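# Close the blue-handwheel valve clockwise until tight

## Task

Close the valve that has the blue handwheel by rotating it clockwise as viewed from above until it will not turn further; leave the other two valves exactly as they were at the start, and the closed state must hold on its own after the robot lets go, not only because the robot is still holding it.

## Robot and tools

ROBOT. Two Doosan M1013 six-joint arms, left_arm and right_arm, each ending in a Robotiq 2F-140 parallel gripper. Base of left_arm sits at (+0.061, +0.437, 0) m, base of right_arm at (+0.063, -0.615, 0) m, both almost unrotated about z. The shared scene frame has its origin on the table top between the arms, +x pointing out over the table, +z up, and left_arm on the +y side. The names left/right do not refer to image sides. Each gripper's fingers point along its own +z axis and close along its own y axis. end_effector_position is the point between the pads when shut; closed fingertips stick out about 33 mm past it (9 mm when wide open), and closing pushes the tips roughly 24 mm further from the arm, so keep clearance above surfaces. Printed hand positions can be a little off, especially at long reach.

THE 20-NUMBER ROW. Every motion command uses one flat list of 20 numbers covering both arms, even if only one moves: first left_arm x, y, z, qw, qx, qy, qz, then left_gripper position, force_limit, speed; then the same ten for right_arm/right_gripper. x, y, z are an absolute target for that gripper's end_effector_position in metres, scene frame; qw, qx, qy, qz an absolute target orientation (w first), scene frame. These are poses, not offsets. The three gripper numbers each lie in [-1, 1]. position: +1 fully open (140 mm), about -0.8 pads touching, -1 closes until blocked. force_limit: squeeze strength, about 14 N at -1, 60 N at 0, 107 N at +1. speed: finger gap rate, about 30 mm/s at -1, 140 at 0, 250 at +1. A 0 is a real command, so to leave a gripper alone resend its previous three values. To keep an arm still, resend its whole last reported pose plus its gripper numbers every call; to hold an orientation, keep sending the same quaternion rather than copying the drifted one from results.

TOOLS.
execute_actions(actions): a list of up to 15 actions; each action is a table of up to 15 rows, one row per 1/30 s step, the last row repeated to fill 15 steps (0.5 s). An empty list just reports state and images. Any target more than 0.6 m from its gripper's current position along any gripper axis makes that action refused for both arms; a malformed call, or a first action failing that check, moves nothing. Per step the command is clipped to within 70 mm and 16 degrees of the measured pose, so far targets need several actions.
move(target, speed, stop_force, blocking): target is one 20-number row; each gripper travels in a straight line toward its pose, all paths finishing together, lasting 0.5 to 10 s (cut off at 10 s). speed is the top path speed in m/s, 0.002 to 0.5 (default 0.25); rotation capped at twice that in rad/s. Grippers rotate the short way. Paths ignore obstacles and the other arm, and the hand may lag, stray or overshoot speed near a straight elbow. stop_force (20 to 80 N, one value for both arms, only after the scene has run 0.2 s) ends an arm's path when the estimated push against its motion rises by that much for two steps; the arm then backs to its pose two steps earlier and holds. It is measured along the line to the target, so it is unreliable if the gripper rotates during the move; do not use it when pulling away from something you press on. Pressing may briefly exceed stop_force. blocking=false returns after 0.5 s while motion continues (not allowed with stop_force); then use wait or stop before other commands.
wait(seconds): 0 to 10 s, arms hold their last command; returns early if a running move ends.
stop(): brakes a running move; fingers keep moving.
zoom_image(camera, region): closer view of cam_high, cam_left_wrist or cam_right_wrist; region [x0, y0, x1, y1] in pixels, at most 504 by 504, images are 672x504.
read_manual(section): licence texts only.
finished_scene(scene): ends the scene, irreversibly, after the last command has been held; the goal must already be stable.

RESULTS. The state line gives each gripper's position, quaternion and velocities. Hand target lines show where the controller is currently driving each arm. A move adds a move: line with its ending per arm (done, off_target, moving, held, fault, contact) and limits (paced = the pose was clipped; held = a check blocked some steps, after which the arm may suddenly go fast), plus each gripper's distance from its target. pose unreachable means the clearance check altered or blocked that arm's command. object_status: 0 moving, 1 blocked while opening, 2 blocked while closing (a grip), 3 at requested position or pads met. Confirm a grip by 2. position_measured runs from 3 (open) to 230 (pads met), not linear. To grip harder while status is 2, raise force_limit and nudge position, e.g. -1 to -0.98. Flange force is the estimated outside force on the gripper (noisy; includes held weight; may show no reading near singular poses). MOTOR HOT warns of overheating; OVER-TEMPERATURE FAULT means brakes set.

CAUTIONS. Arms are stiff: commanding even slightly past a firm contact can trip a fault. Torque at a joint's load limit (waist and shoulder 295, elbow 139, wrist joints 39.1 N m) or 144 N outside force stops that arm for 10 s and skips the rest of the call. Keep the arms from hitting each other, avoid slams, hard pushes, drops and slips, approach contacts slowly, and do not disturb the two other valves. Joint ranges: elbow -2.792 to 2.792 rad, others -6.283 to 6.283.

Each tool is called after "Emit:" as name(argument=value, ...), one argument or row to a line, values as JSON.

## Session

Emit:
execute_actions(
  actions=[],
)

Scene clock: 0.00 s.
left_arm: end_effector_position=(+0.2055, +0.4942, +0.3061) position_measured=3 object_status=3 end_effector_quat_wxyz=(+0.501, +0.794, -0.328, -0.106) end_effector_velocity=(+0.000, +0.000, -0.000) end_effector_angular_velocity=(-0.000, +0.000, +0.001) | right_arm: end_effector_position=(+0.5752, +0.2255, +0.2039) position_measured=3 object_status=3 end_effector_quat_wxyz=(-0.099, +0.948, -0.193, -0.233) end_effector_velocity=(-0.000, -0.000, +0.000) end_effector_angular_velocity=(+0.000, +0.002, +0.000)
Joint positions: left_arm=[ 0.711 -0.061  2.213 -0.279  2.031  3.06 ] | right_arm=[0.658 0.784 0.962 0.507 1.487 2.73 ]
Joint velocities: left_arm=[ 0.001  0.001  0.    -0.001 -0.    -0.   ] | right_arm=[-0.    -0.     0.     0.001  0.001  0.   ]
Flange force (N, the push that the arm receives, along the gripper's own x y z axes): no reading
Hand target (left_arm): +0.206, +0.494, +0.306; +0.501, +0.794, -0.328, -0.106
Hand target (right_arm): +0.575, +0.225, +0.204; -0.099, +0.948, -0.193, -0.233

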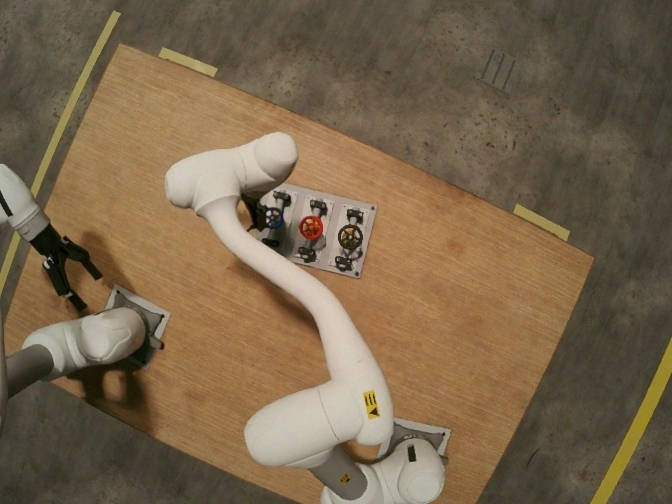

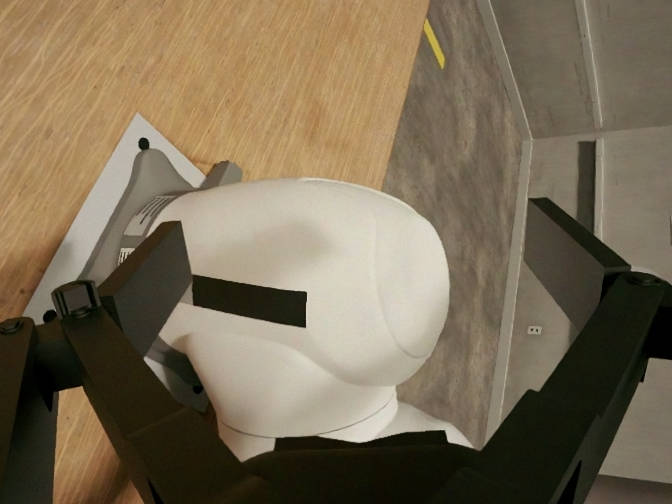

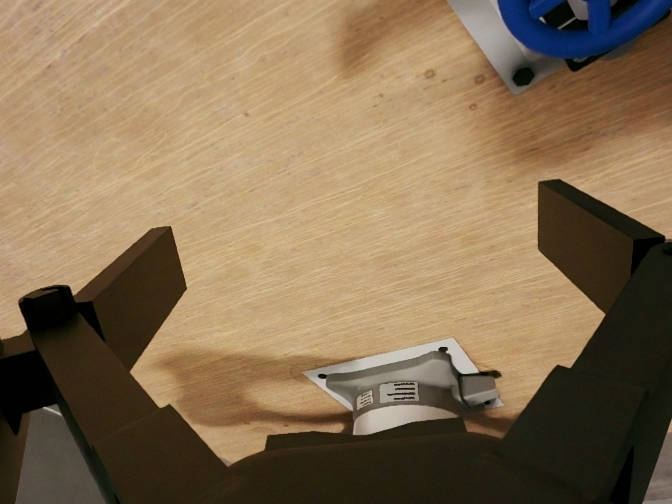

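Emit:
move(
  target=[0.4,0.5,0.33,0,1,0,0,1,0,0,0.55,-0.3,0.4,-0.099,0.948,-0.193,-0.233,1,0,0],
  speed=0.4,
)

Emit:
move(
  target=[0.591,0.135,0.2,0,0.7071,0.7071,0,1,0,0,0.5,-0.5,0.4,-0.099,0.948,-0.193,-0.233,1,0,0],
  speed=0.4,
)

Scene clock: 3.30 s.
left_arm: end_effector_position=(+0.3994, +0.5000, +0.3292) position_measured=3 object_status=3 end_effector_quat_wxyz=(-0.001, +1.000, -0.001, -0.001) end_effector_velocity=(+0.000, -0.000, -0.000) end_effector_angular_velocity=(+0.001, +0.002, -0.001) | right_arm: end_effector_position=(+0.5504, -0.2998, +0.3995) position_measured=3 object_status=3 end_effector_quat_wxyz=(-0.099, +0.948, -0.193, -0.233) end_effector_velocity=(-0.000, -0.000, +0.000) end_effector_angular_velocity=(+0.000, +0.001, -0.000)
Joint positions: left_arm=[ 0.107 -0.346  2.05   0.002  1.44   1.655] | right_arm=[0.127 0.171 1.533 0.4   1.759 2.276]
Joint velocities: left_arm=[-0.002  0.001 -0.     0.001  0.001 -0.001] | right_arm=[-0. -0.  0.  0.  0.  0.]
Flange force (N, the push that the arm receives, along the gripper's own x y z axes): left_arm=[3.4 6.5 7.6] | right_arm=[-10.1 5.6 7.0]
Hand target (left_arm): +0.399, +0.500, +0.329; -0.001, +1.000, -0.001, -0.001
Hand target (right_arm): +0.550, -0.300, +0.400; -0.099, +0.948, -0.193, -0.233
Off the commanded pose (left_arm): 0.001 m, 0 deg.
Off the commanded pose (right_arm): 0.001 m, 0 deg.
move: done

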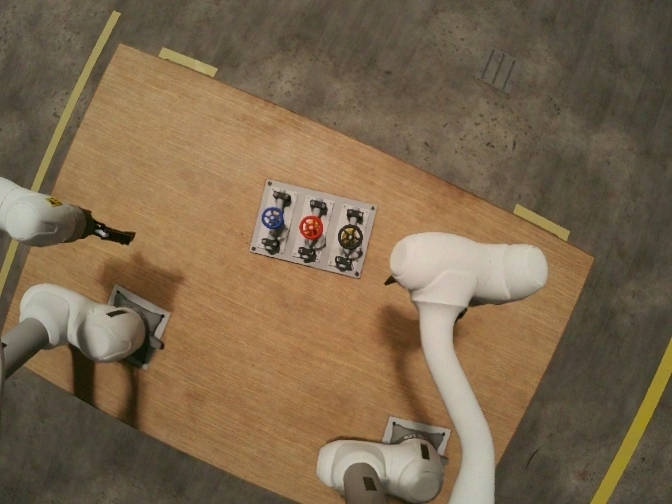

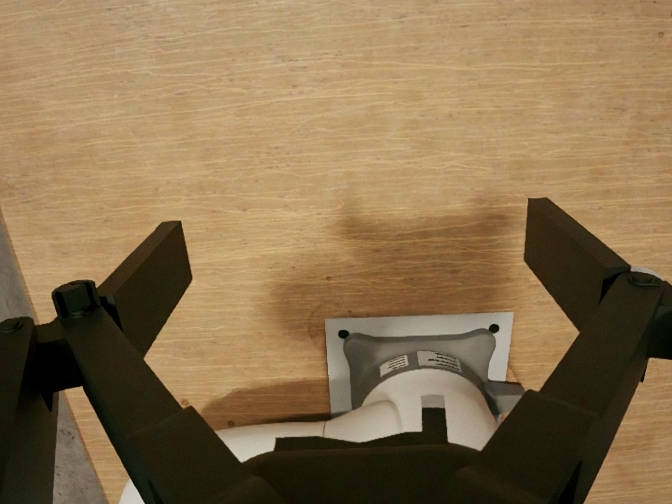

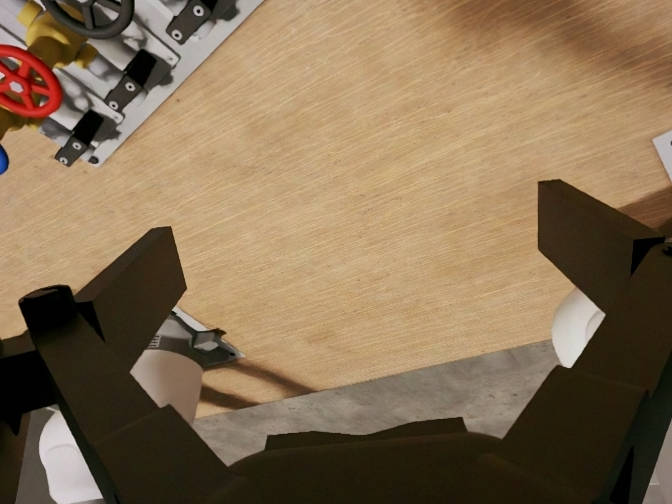

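Scene clock: 5.70 s.
left_arm: end_effector_position=(+0.5908, +0.1357, +0.2000) position_measured=3 object_status=3 end_effector_quat_wxyz=(-0.001, +0.707, +0.707, +0.000) end_effector_velocity=(-0.000, +0.001, +0.001) end_effector_angular_velocity=(+0.002, -0.000, -0.001) | right_arm: end_effector_position=(+0.5003, -0.4999, +0.3998) position_measured=3 object_status=3 end_effector_quat_wxyz=(-0.099, +0.948, -0.193, -0.233) end_effector_velocity=(-0.000, -0.000, -0.000) end_effector_angular_velocity=(+0.000, +0.001, +0.000)
Joint positions: left_arm=[-0.55   0.163  1.836  0.001  1.145 -0.575] | right_arm=[-0.185  0.029  1.69   0.284  1.85   1.972]
Joint velocities: left_arm=[ 0.    -0.001 -0.     0.002  0.002  0.   ] | right_arm=[-0.    -0.     0.     0.     0.001 -0.   ]
Flange force (N, the push that the arm receives, along the gripper's own x y z axes): left_arm=[-6.2 -4.2 6.3] | right_arm=[-5.8 2.8 6.3]
Hand target (left_arm): +0.591, +0.136, +0.200; -0.001, +0.707, +0.707, +0.000
Hand target (right_arm): +0.500, -0.500, +0.400; -0.099, +0.948, -0.193, -0.233
Off the commanded pose (left_arm): 0.001 m, 0 deg.
Off the commanded pose (right_arm): 0.000 m, 0 deg.
move: done

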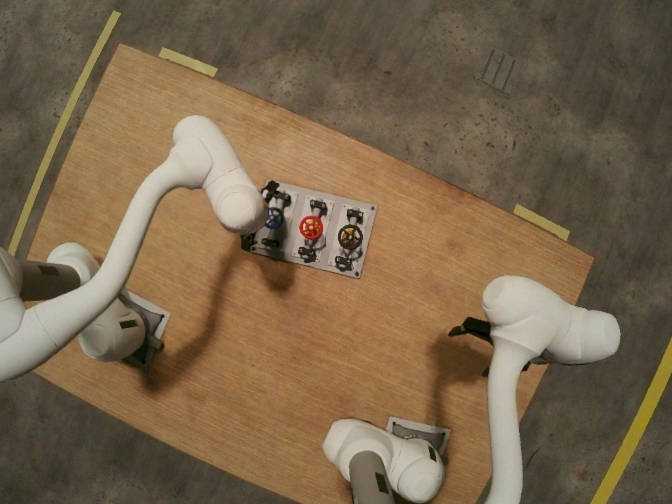

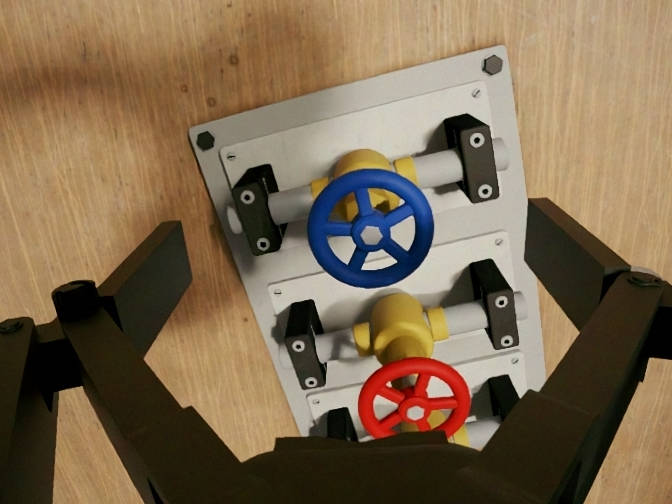

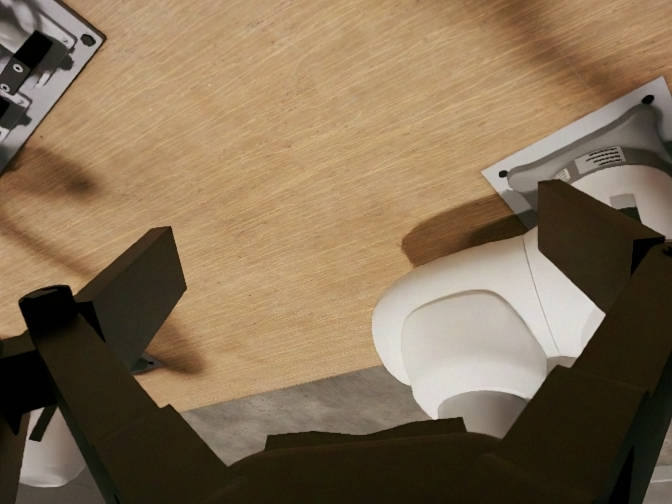

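Emit:
move(
  target=[0.60,0.118,0.15,0,0.7071,0.7071,0,0.6,0,0,0.5,-0.5,0.4,-0.099,0.948,-0.193,-0.233,1,0,0],
  speed=0.15,
)

Emit:
move(
  target=[0.60,0.118,0.112,0,0.7071,0.7071,0,0.6,0,0,0.5,-0.5,0.4,-0.099,0.948,-0.193,-0.233,1,0,0],
  speed=0.1,
)

Emit:
move(
  target=[0.60,0.118,0.112,0,0,1,0,0.6,0,0,0.5,-0.5,0.4,-0.099,0.948,-0.193,-0.233,1,0,0],
  speed=0.5,
)

Scene clock: 7.53 s.
left_arm: end_effector_position=(+0.6000, +0.1181, +0.1500) position_measured=53 object_status=3 end_effector_quat_wxyz=(+0.000, +0.707, +0.707, +0.000) end_effector_velocity=(+0.000, +0.000, -0.001) end_effector_angular_velocity=(-0.000, +0.001, +0.002) | right_arm: end_effector_position=(+0.5000, -0.5000, +0.4000) position_measured=3 object_status=3 end_effector_quat_wxyz=(-0.099, +0.948, -0.193, -0.233) end_effector_velocity=(+0.001, -0.000, +0.000) end_effector_angular_velocity=(+0.000, -0.002, -0.001)
Joint positions: left_arm=[-0.565  0.225  1.858  0.     1.058 -0.589] | right_arm=[-0.185  0.028  1.69   0.284  1.851  1.972]
Joint velocities: left_arm=[ 0.001  0.001  0.    -0.001 -0.    -0.001] | right_arm=[-0.001 -0.    -0.001  0.    -0.001  0.   ]
Flange force (N, the push that the arm receives, along the gripper's own x y z axes): left_arm=[-10.1 -1.1 10.0] | right_arm=[-7.2 3.8 5.6]
Hand target (left_arm): +0.600, +0.118, +0.150; -0.000, +0.707, +0.707, +0.000
Hand target (right_arm): +0.500, -0.500, +0.400; -0.099, +0.948, -0.193, -0.233
Off the commanded pose (left_arm): 0.000 m, 0 deg.
Off the commanded pose (right_arm): 0.000 m, 0 deg.
move: done

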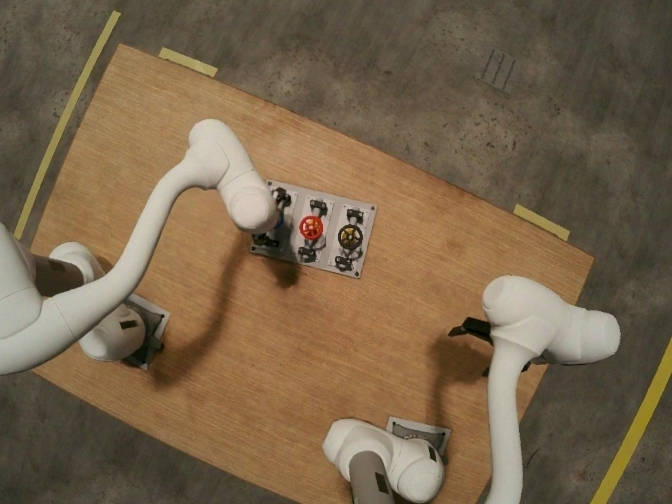

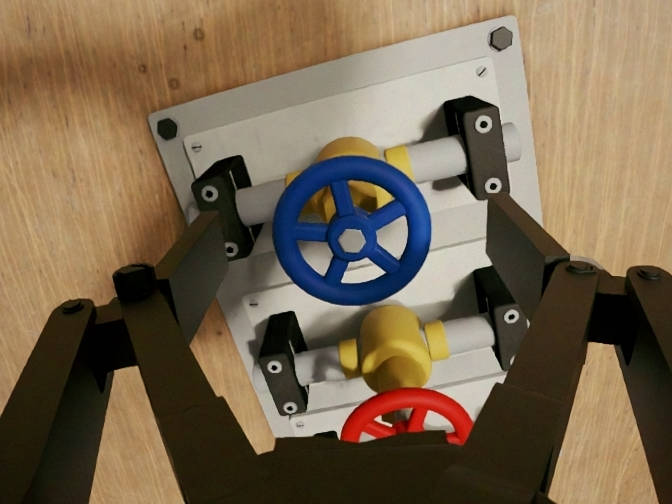

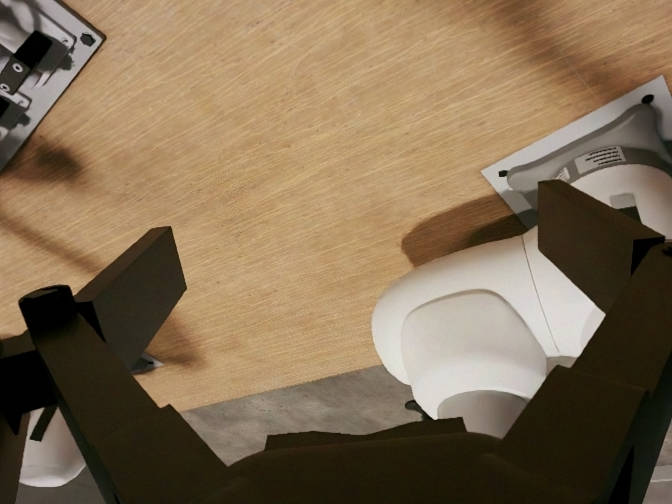

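Scene clock: 8.27 s.
left_arm: end_effector_position=(+0.6000, +0.1180, +0.1121) position_measured=53 object_status=3 end_effector_quat_wxyz=(+0.000, +0.707, +0.707, +0.000) end_effector_velocity=(+0.000, +0.001, +0.000) end_effector_angular_velocity=(-0.001, -0.000, +0.001) | right_arm: end_effector_position=(+0.5000, -0.5000, +0.4000) position_measured=3 object_status=3 end_effector_quat_wxyz=(-0.099, +0.948, -0.193, -0.233) end_effector_velocity=(-0.000, -0.001, -0.001) end_effector_angular_velocity=(-0.002, +0.001, -0.000)
Joint positions: left_arm=[-0.565  0.259  1.894  0.     0.989 -0.589] | right_arm=[-0.185  0.028  1.69   0.284  1.851  1.972]
Joint velocities: left_arm=[ 0.001 -0.001  0.    -0.    -0.     0.   ] | right_arm=[-0.     0.     0.001 -0.002 -0.     0.   ]
Flange force (N, the push that the arm receives, along the gripper's own x y z axes): left_arm=[-6.0 -2.7 6.5] | right_arm=[-6.3 2.1 5.6]
Hand target (left_arm): +0.600, +0.118, +0.112; -0.000, +0.707, +0.707, +0.000
Hand target (right_arm): +0.500, -0.500, +0.400; -0.099, +0.948, -0.193, -0.233
Off the commanded pose (left_arm): 0.000 m, 0 deg.
Off the commanded pose (right_arm): 0.000 m, 0 deg.
move: done

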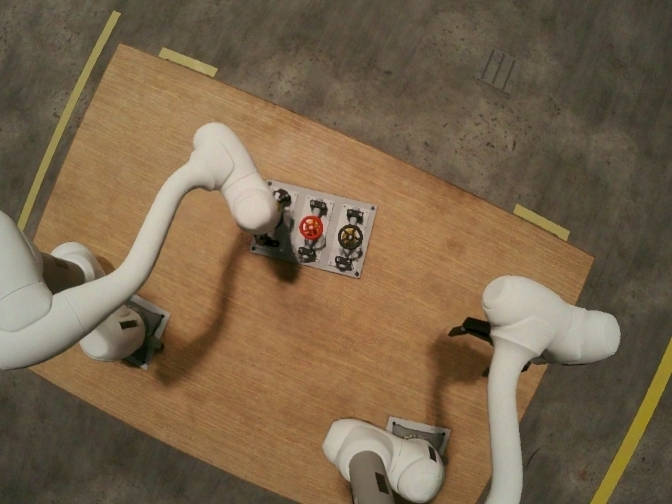

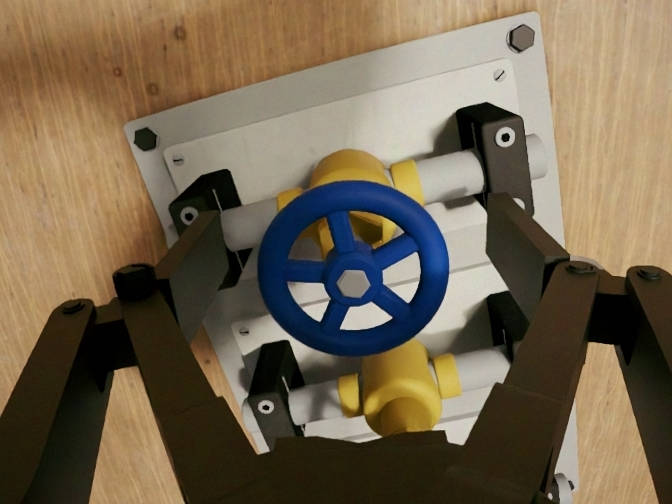

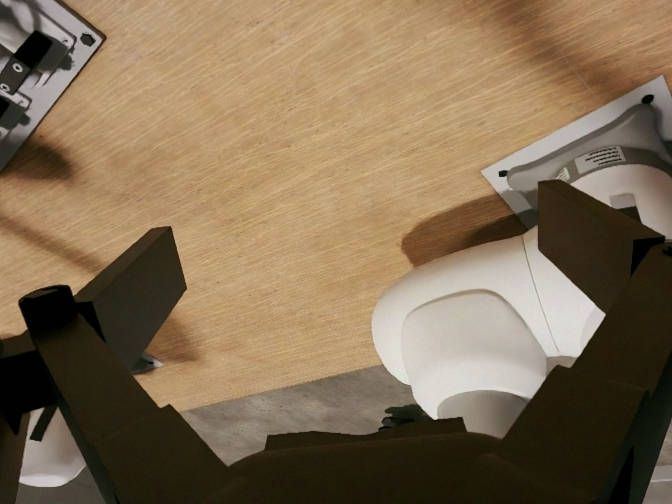

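Scene clock: 10.30 s.
left_arm: end_effector_position=(+0.6000, +0.1181, +0.1120) position_measured=53 object_status=3 end_effector_quat_wxyz=(+0.000, -0.000, +1.000, -0.000) end_effector_velocity=(-0.000, -0.000, -0.001) end_effector_angular_velocity=(+0.002, +0.001, -0.000) | right_arm: end_effector_position=(+0.5000, -0.5000, +0.4000) position_measured=3 object_status=3 end_effector_quat_wxyz=(-0.099, +0.948, -0.193, -0.233) end_effector_velocity=(+0.001, -0.000, +0.000) end_effector_angular_velocity=(-0.000, -0.002, -0.001)
Joint positions: left_arm=[-0.565  0.259  1.894 -0.     0.989 -2.159] | right_arm=[-0.185  0.028  1.69   0.284  1.851  1.972]
Joint velocities: left_arm=[-0.001  0.001  0.     0.001  0.001 -0.001] | right_arm=[-0.001 -0.    -0.001  0.    -0.001  0.   ]
Flange force (N, the push that the arm receives, along the gripper's own x y z axes): left_arm=[-0.7 -6.2 8.0] | right_arm=[-7.5 3.1 6.6]
Hand target (left_arm): +0.600, +0.118, +0.112; -0.000, +0.000, +1.000, -0.000
Hand target (right_arm): +0.500, -0.500, +0.400; -0.099, +0.948, -0.193, -0.233
Off the commanded pose (left_arm): 0.000 m, 0 deg.
Off the commanded pose (right_arm): 0.000 m, 0 deg.
move: done

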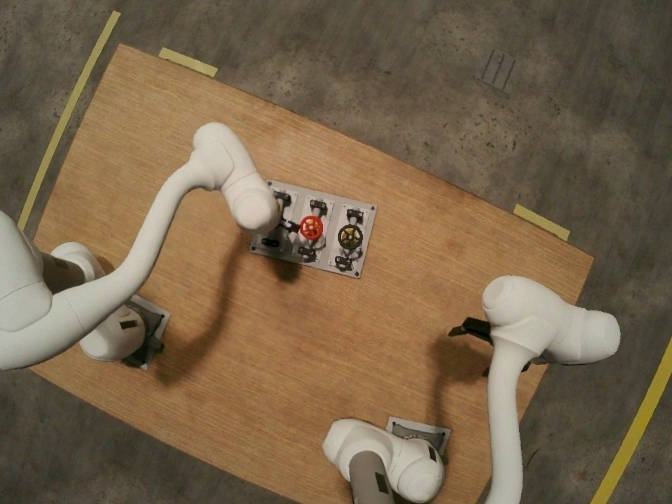

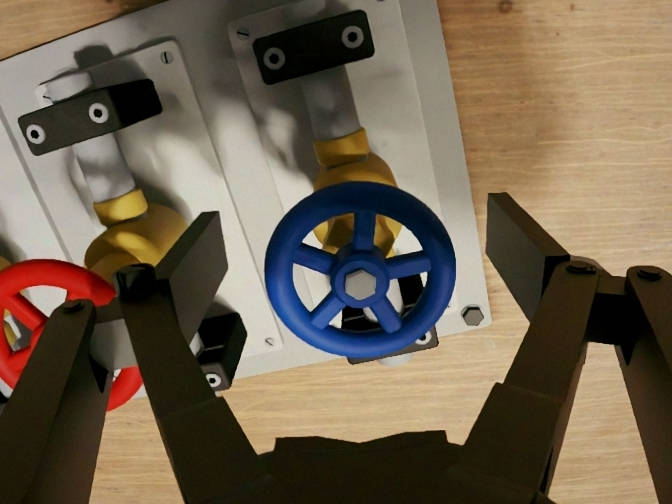

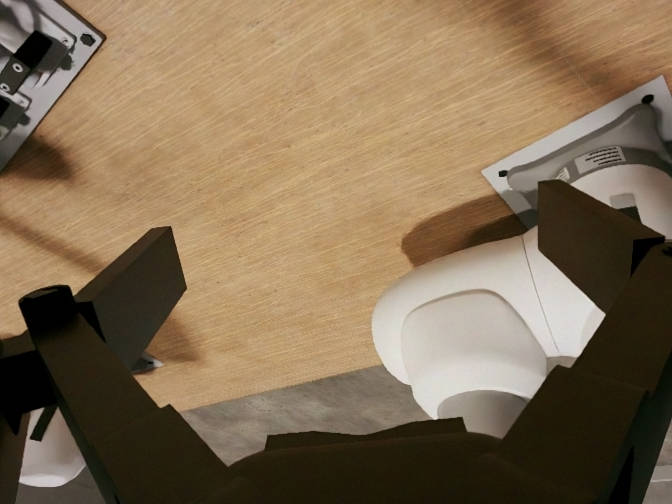

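Emit:
move(
  target=[0.5985,0.1195,0.111,0,0,1,0,0.4,0,0,0.5,-0.5,0.4,-0.099,0.948,-0.193,-0.233,1,0,0],
)

Emit:
move(
  target=[0.5985,0.1195,0.111,0,0,1,0,-1,-0.3,-0.5,0.5,-0.5,0.4,-0.099,0.948,-0.193,-0.233,1,0,0],
)

Emit:
move(
  target=[0.5985,0.1195,0.111,0,0.259,0.966,0,-1,-0.3,-0.5,0.5,-0.5,0.4,-0.099,0.948,-0.193,-0.233,1,0,0],
)

Scene clock: 12.27 s.
left_arm: end_effector_position=(+0.5985, +0.1195, +0.1110) position_measured=78 object_status=3 end_effector_quat_wxyz=(-0.000, +0.000, +1.000, +0.000) end_effector_velocity=(-0.000, -0.000, -0.000) end_effector_angular_velocity=(-0.001, +0.000, +0.001) | right_arm: end_effector_position=(+0.5000, -0.5000, +0.4000) position_measured=3 object_status=3 end_effector_quat_wxyz=(-0.099, +0.948, -0.193, -0.233) end_effector_velocity=(-0.000, +0.000, -0.000) end_effector_angular_velocity=(+0.001, +0.001, -0.001)
Joint positions: left_arm=[-0.564  0.257  1.899  0.     0.986 -2.159] | right_arm=[-0.185  0.028  1.69   0.284  1.851  1.972]
Joint velocities: left_arm=[ 0.     0.     0.    -0.002 -0.001  0.001] | right_arm=[-0.     0.     0.001  0.001 -0.001  0.   ]
Flange force (N, the push that the arm receives, along the gripper's own x y z axes): left_arm=[2.5 -6.2 8.2] | right_arm=[-10.4 -0.7 9.7]
Hand target (left_arm): +0.598, +0.120, +0.111; +0.000, -0.000, +1.000, +0.000
Hand target (right_arm): +0.500, -0.500, +0.400; -0.099, +0.948, -0.193, -0.233
Off the commanded pose (left_arm): 0.000 m, 0 deg.
Off the commanded pose (right_arm): 0.000 m, 0 deg.
move: done

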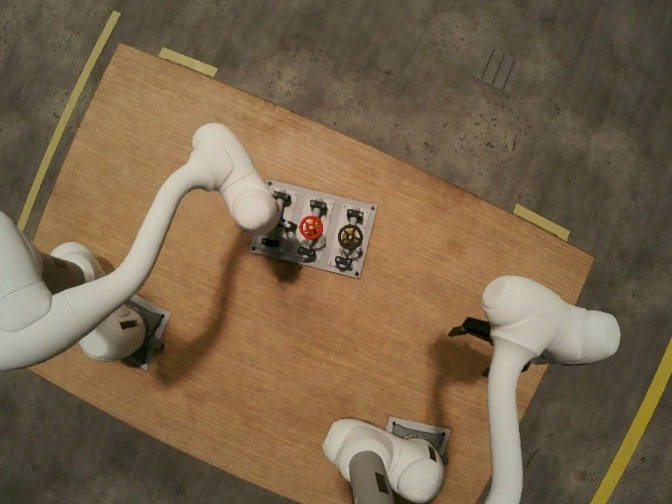

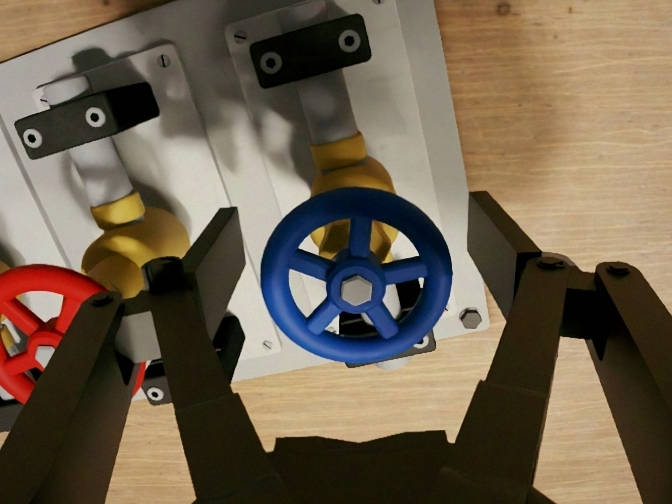

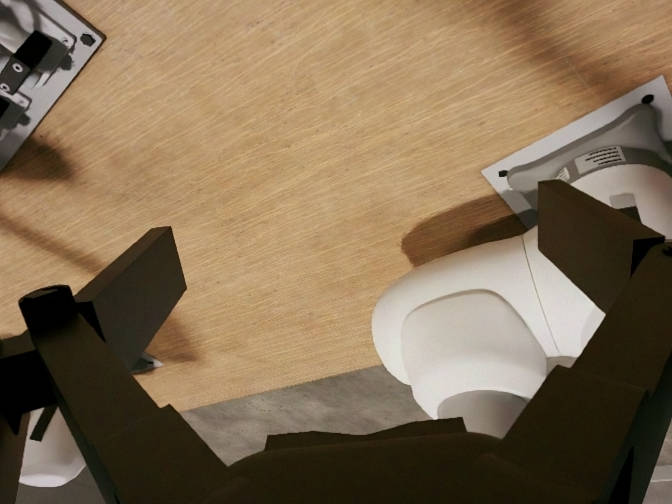

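Scene clock: 12.97 s.
left_arm: end_effector_position=(+0.5985, +0.1195, +0.1111) position_measured=133 object_status=2 end_effector_quat_wxyz=(+0.000, +0.000, +1.000, -0.000) end_effector_velocity=(+0.000, +0.000, +0.000) end_effector_angular_velocity=(-0.000, -0.001, -0.000) | right_arm: end_effector_position=(+0.5000, -0.5000, +0.4000) position_measured=3 object_status=3 end_effector_quat_wxyz=(-0.099, +0.948, -0.193, -0.233) end_effector_velocity=(+0.000, +0.000, +0.000) end_effector_angular_velocity=(+0.000, -0.001, -0.001)
Joint positions: left_arm=[-0.564  0.257  1.899  0.     0.986 -2.159] | right_arm=[-0.185  0.028  1.69   0.284  1.851  1.972]
Joint velocities: left_arm=[ 0.    -0.001 -0.     0.    -0.     0.   ] | right_arm=[-0. -0.  0.  0. -0.  0.]
Flange force (N, the push that the arm receives, along the gripper's own x y z axes): left_arm=[4.5 -7.9 -6.5] | right_arm=[-7.2 1.0 6.9]
Hand target (left_arm): +0.598, +0.119, +0.111; +0.000, +0.000, +1.000, -0.000
Hand target (right_arm): +0.500, -0.500, +0.400; -0.099, +0.948, -0.193, -0.233
Off the commanded pose (left_arm): 0.000 m, 0 deg.
Off the commanded pose (right_arm): 0.000 m, 0 deg.
move: done

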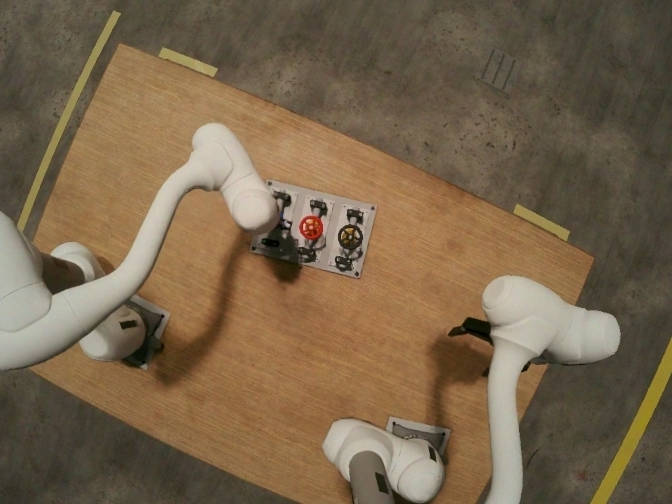

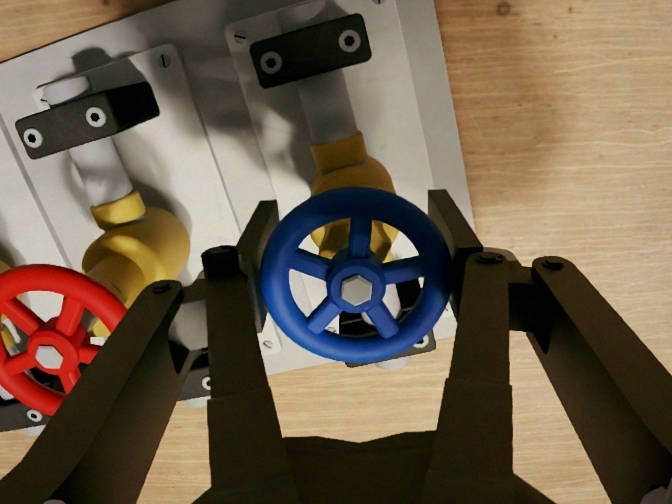

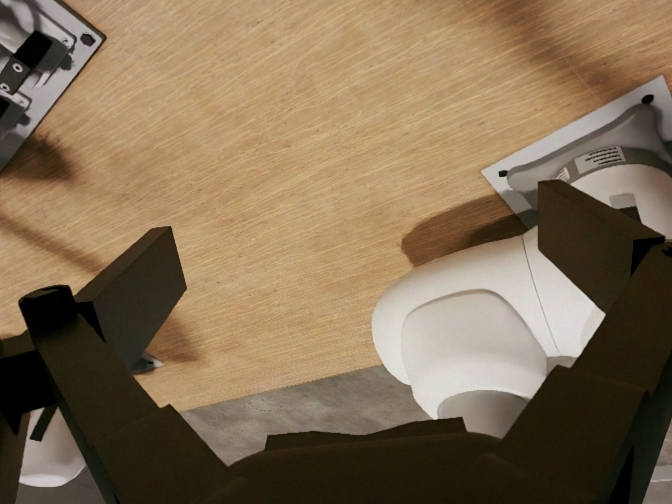

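Scene clock: 14.37 s.
left_arm: end_effector_position=(+0.5984, +0.1194, +0.1110) position_measured=133 object_status=2 end_effector_quat_wxyz=(+0.000, +0.259, +0.966, +0.000) end_effector_velocity=(+0.000, +0.001, -0.000) end_effector_angular_velocity=(-0.001, +0.001, +0.002) | right_arm: end_effector_position=(+0.5000, -0.5000, +0.4000) position_measured=3 object_status=3 end_effector_quat_wxyz=(-0.099, +0.948, -0.193, -0.233) end_effector_velocity=(-0.000, +0.000, +0.000) end_effector_angular_velocity=(+0.000, +0.001, +0.000)
Joint positions: left_arm=[-0.564  0.257  1.899  0.     0.986 -1.635] | right_arm=[-0.185  0.028  1.69   0.284  1.851  1.972]
Joint velocities: left_arm=[ 0.002  0.    -0.    -0.001 -0.     0.001] | right_arm=[ 0.    -0.     0.     0.     0.001  0.   ]
Flange force (N, the push that the arm receives, along the gripper's own x y z axes): left_arm=[0.8 11.3 -8.6] | right_arm=[-7.6 4.8 9.7]
Hand target (left_arm): +0.598, +0.119, +0.111; +0.000, +0.259, +0.966, +0.000
Hand target (right_arm): +0.500, -0.500, +0.400; -0.099, +0.948, -0.193, -0.233
Off the commanded pose (left_arm): 0.000 m, 0 deg.
Off the commanded pose (right_arm): 0.000 m, 0 deg.
move: done

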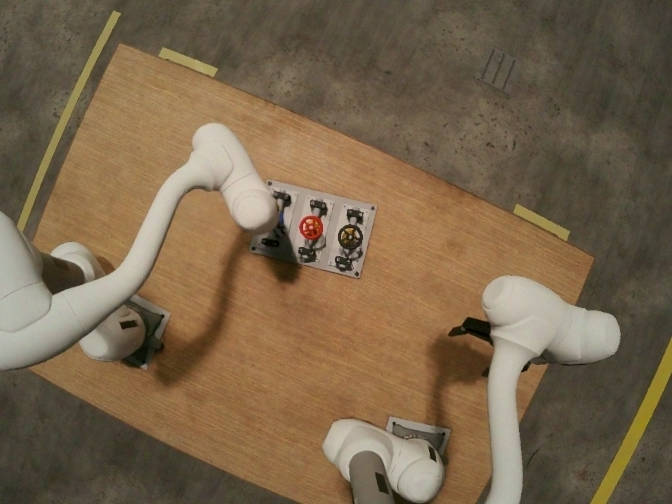

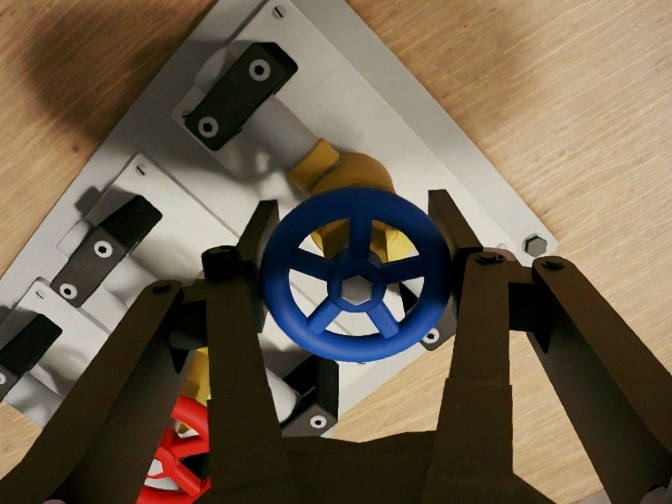

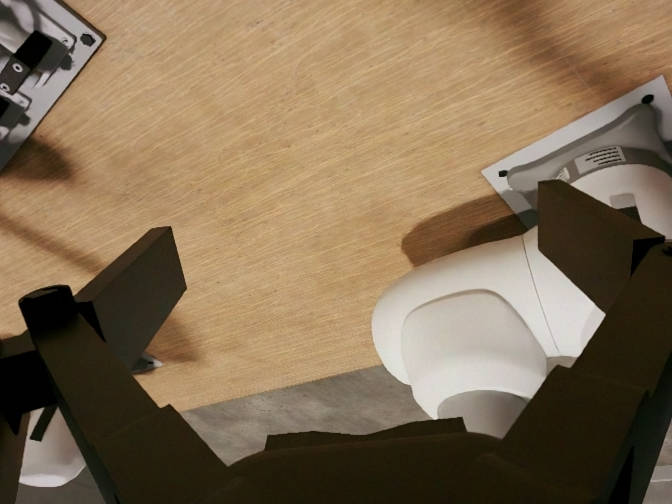

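Emit:
move(
  target=[0.599,0.1195,0.111,0,0.766,0.643,0,-0.98,1,-0.5,0.5,-0.5,0.4,-0.099,0.948,-0.193,-0.233,1,0,0],
  speed=0.5,
)

Scene clock: 16.80 s.
left_arm: end_effector_position=(+0.5990, +0.1194, +0.1110) position_measured=137 object_status=2 end_effector_quat_wxyz=(+0.000, +0.766, +0.643, -0.000) end_effector_velocity=(+0.000, +0.001, -0.001) end_effector_angular_velocity=(+0.001, +0.002, +0.000) | right_arm: end_effector_position=(+0.5000, -0.5000, +0.4000) position_measured=3 object_status=3 end_effector_quat_wxyz=(-0.099, +0.948, -0.193, -0.233) end_effector_velocity=(+0.001, +0.000, +0.000) end_effector_angular_velocity=(+0.000, -0.002, +0.000)
Joint positions: left_arm=[-0.564  0.257  1.898 -0.     0.986 -0.413] | right_arm=[-0.185  0.028  1.69   0.284  1.851  1.972]
Joint velocities: left_arm=[ 0.001  0.002 -0.     0.     0.001  0.001] | right_arm=[ 0.    -0.    -0.001  0.001 -0.001 -0.   ]
Flange force (N, the push that the arm receives, along the gripper's own x y z axes): left_arm=[24.5 -1.1 -21.5] | right_arm=[-8.9 5.8 5.9]
Hand target (left_arm): +0.599, +0.119, +0.111; +0.000, +0.766, +0.643, -0.000
Hand target (right_arm): +0.500, -0.500, +0.400; -0.099, +0.948, -0.193, -0.233
Off the commanded pose (left_arm): 0.000 m, 0 deg.
Off the commanded pose (right_arm): 0.000 m, 0 deg.
move: done

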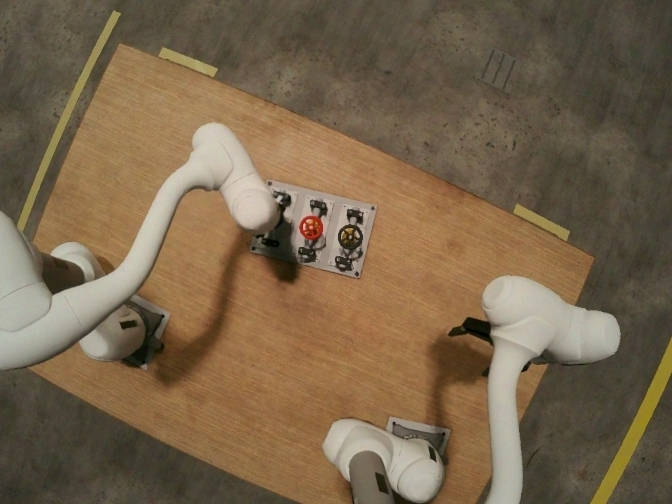

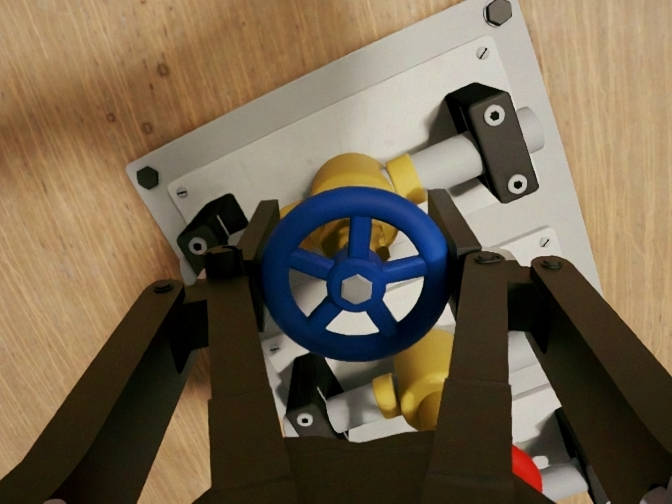

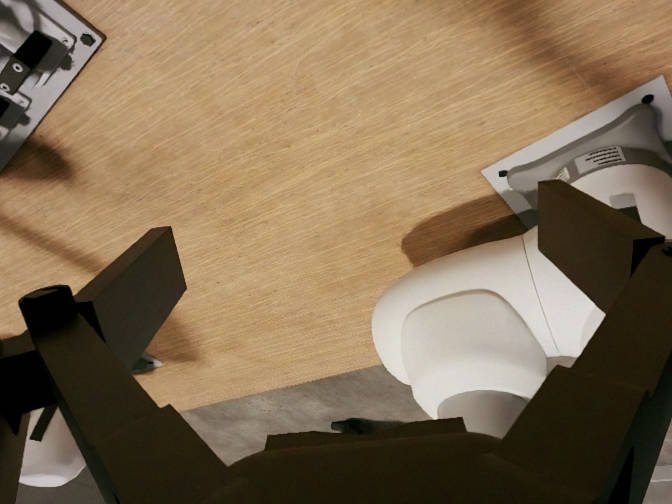

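Emit:
move(
  target=[0.599,0.120,0.1105,0,0.985,-0.174,0,-0.98,1,-0.5,0.5,-0.5,0.4,-0.099,0.948,-0.193,-0.233,1,0,0],
  speed=0.5,
)

Scene clock: 19.57 s.
left_arm: end_effector_position=(+0.5989, +0.1200, +0.1105) position_measured=137 object_status=2 end_effector_quat_wxyz=(+0.000, +0.985, -0.174, +0.000) end_effector_velocity=(+0.001, +0.000, +0.001) end_effector_angular_velocity=(-0.001, -0.001, -0.001) | right_arm: end_effector_position=(+0.5000, -0.5000, +0.4000) position_measured=3 object_status=3 end_effector_quat_wxyz=(-0.099, +0.948, -0.193, -0.233) end_effector_velocity=(+0.000, +0.000, +0.001) end_effector_angular_velocity=(+0.002, -0.001, -0.001)
Joint positions: left_arm=[-0.563  0.257  1.899 -0.     0.985  1.334] | right_arm=[-0.185  0.028  1.69   0.284  1.851  1.972]
Joint velocities: left_arm=[ 0.001 -0.001 -0.001 -0.001  0.     0.003] | right_arm=[-0.    -0.    -0.001  0.002  0.     0.   ]
Flange force (N, the push that the arm receives, along the gripper's own x y z axes): left_arm=[24.9 22.2 -42.9] | right_arm=[-9.8 3.2 8.5]
Hand target (left_arm): +0.599, +0.120, +0.111; +0.000, +0.985, -0.174, +0.000
Hand target (right_arm): +0.500, -0.500, +0.400; -0.099, +0.948, -0.193, -0.233
Off the commanded pose (left_arm): 0.000 m, 0 deg.
Off the commanded pose (right_arm): 0.000 m, 0 deg.
move: done

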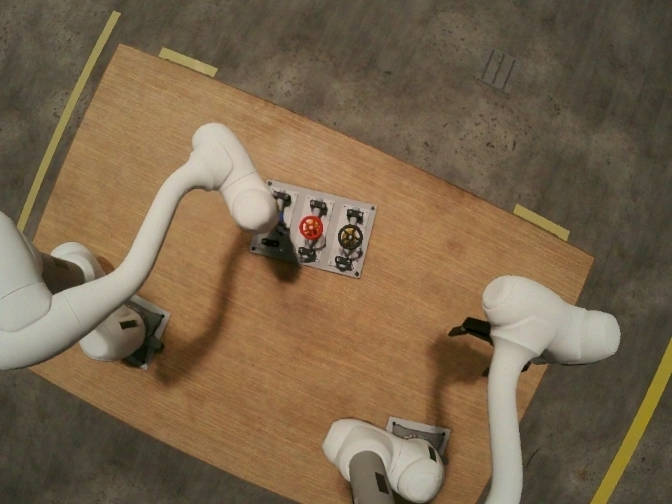

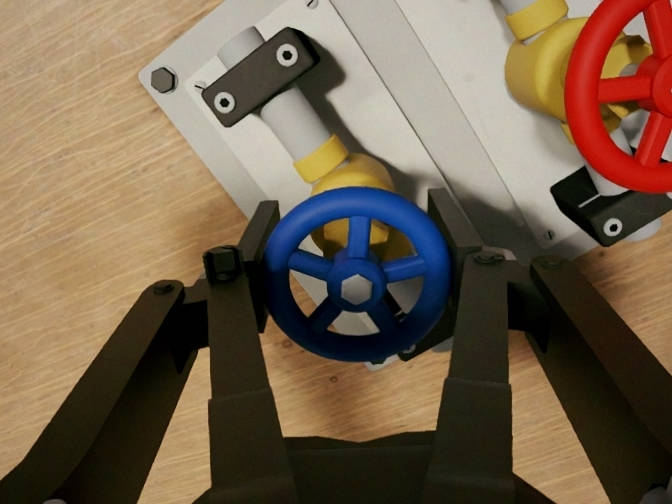

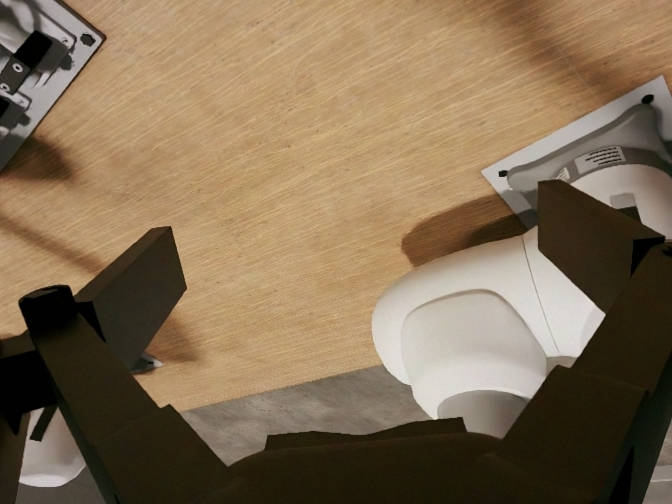

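Emit:
move(
  target=[0.5992,0.1195,0.111,0,0.5,-0.866,0,-0.98,1,-0.5,0.5,-0.5,0.4,-0.099,0.948,-0.193,-0.233,1,0,0],
  speed=0.5,
)

Scene clock: 22.60 s.
left_arm: end_effector_position=(+0.5991, +0.1194, +0.1110) position_measured=138 object_status=2 end_effector_quat_wxyz=(-0.000, -0.500, +0.866, -0.000) end_effector_velocity=(+0.001, +0.001, +0.000) end_effector_angular_velocity=(+0.000, -0.001, -0.001) | right_arm: end_effector_position=(+0.5000, -0.5000, +0.4000) position_measured=3 object_status=3 end_effector_quat_wxyz=(-0.099, +0.948, -0.193, -0.233) end_effector_velocity=(+0.000, -0.000, -0.000) end_effector_angular_velocity=(-0.000, +0.000, -0.000)
Joint positions: left_arm=[-0.564  0.258  1.898 -0.     0.986  3.078] | right_arm=[-0.185  0.028  1.69   0.284  1.851  1.972]
Joint velocities: left_arm=[ 0.001 -0.    -0.     0.    -0.     0.001] | right_arm=[-0.  0.  0. -0. -0. -0.]
Flange force (N, the push that the arm receives, along the gripper's own x y z axes): left_arm=[11.0 -2.9 9.7] | right_arm=[-5.3 5.5 7.5]
Hand target (left_arm): +0.599, +0.119, +0.111; -0.000, -0.500, +0.866, +0.000
Hand target (right_arm): +0.500, -0.500, +0.400; -0.099, +0.948, -0.193, -0.233
Off the commanded pose (left_arm): 0.000 m, 0 deg.
Off the commanded pose (right_arm): 0.000 m, 0 deg.
move: done

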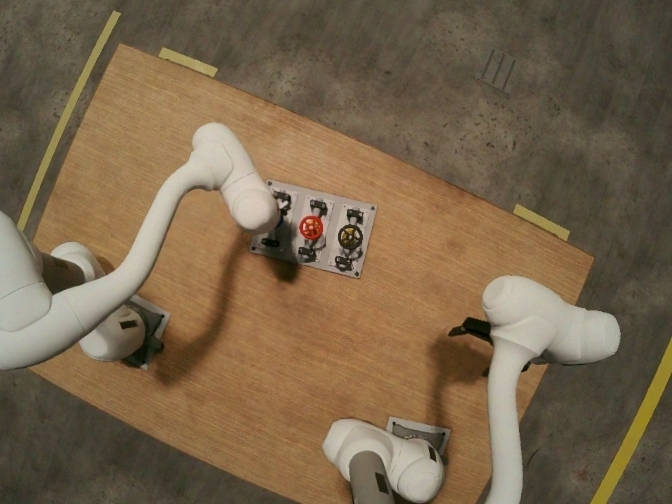

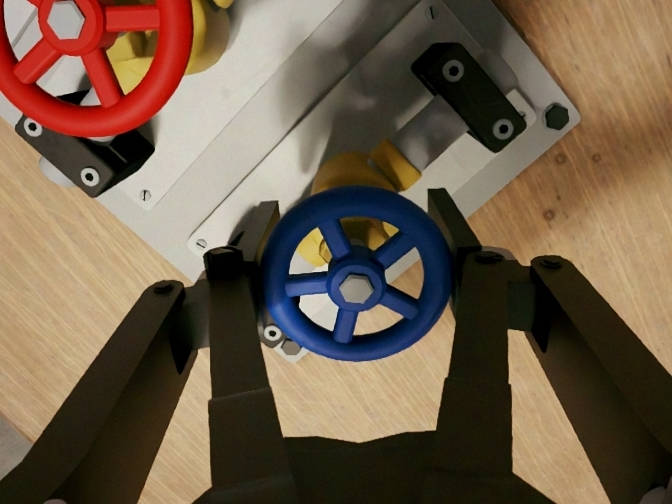

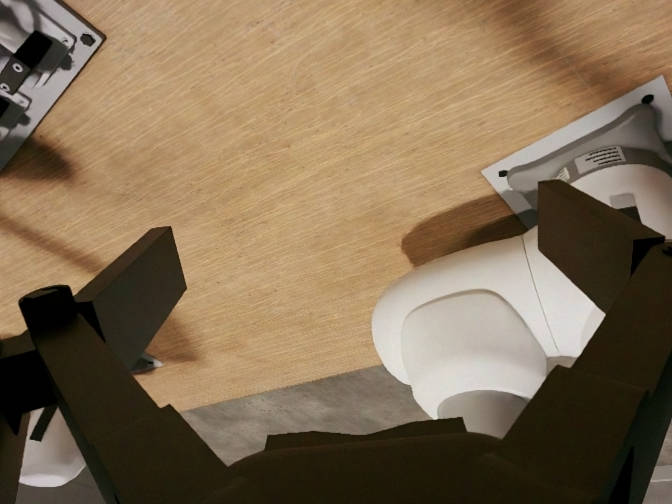

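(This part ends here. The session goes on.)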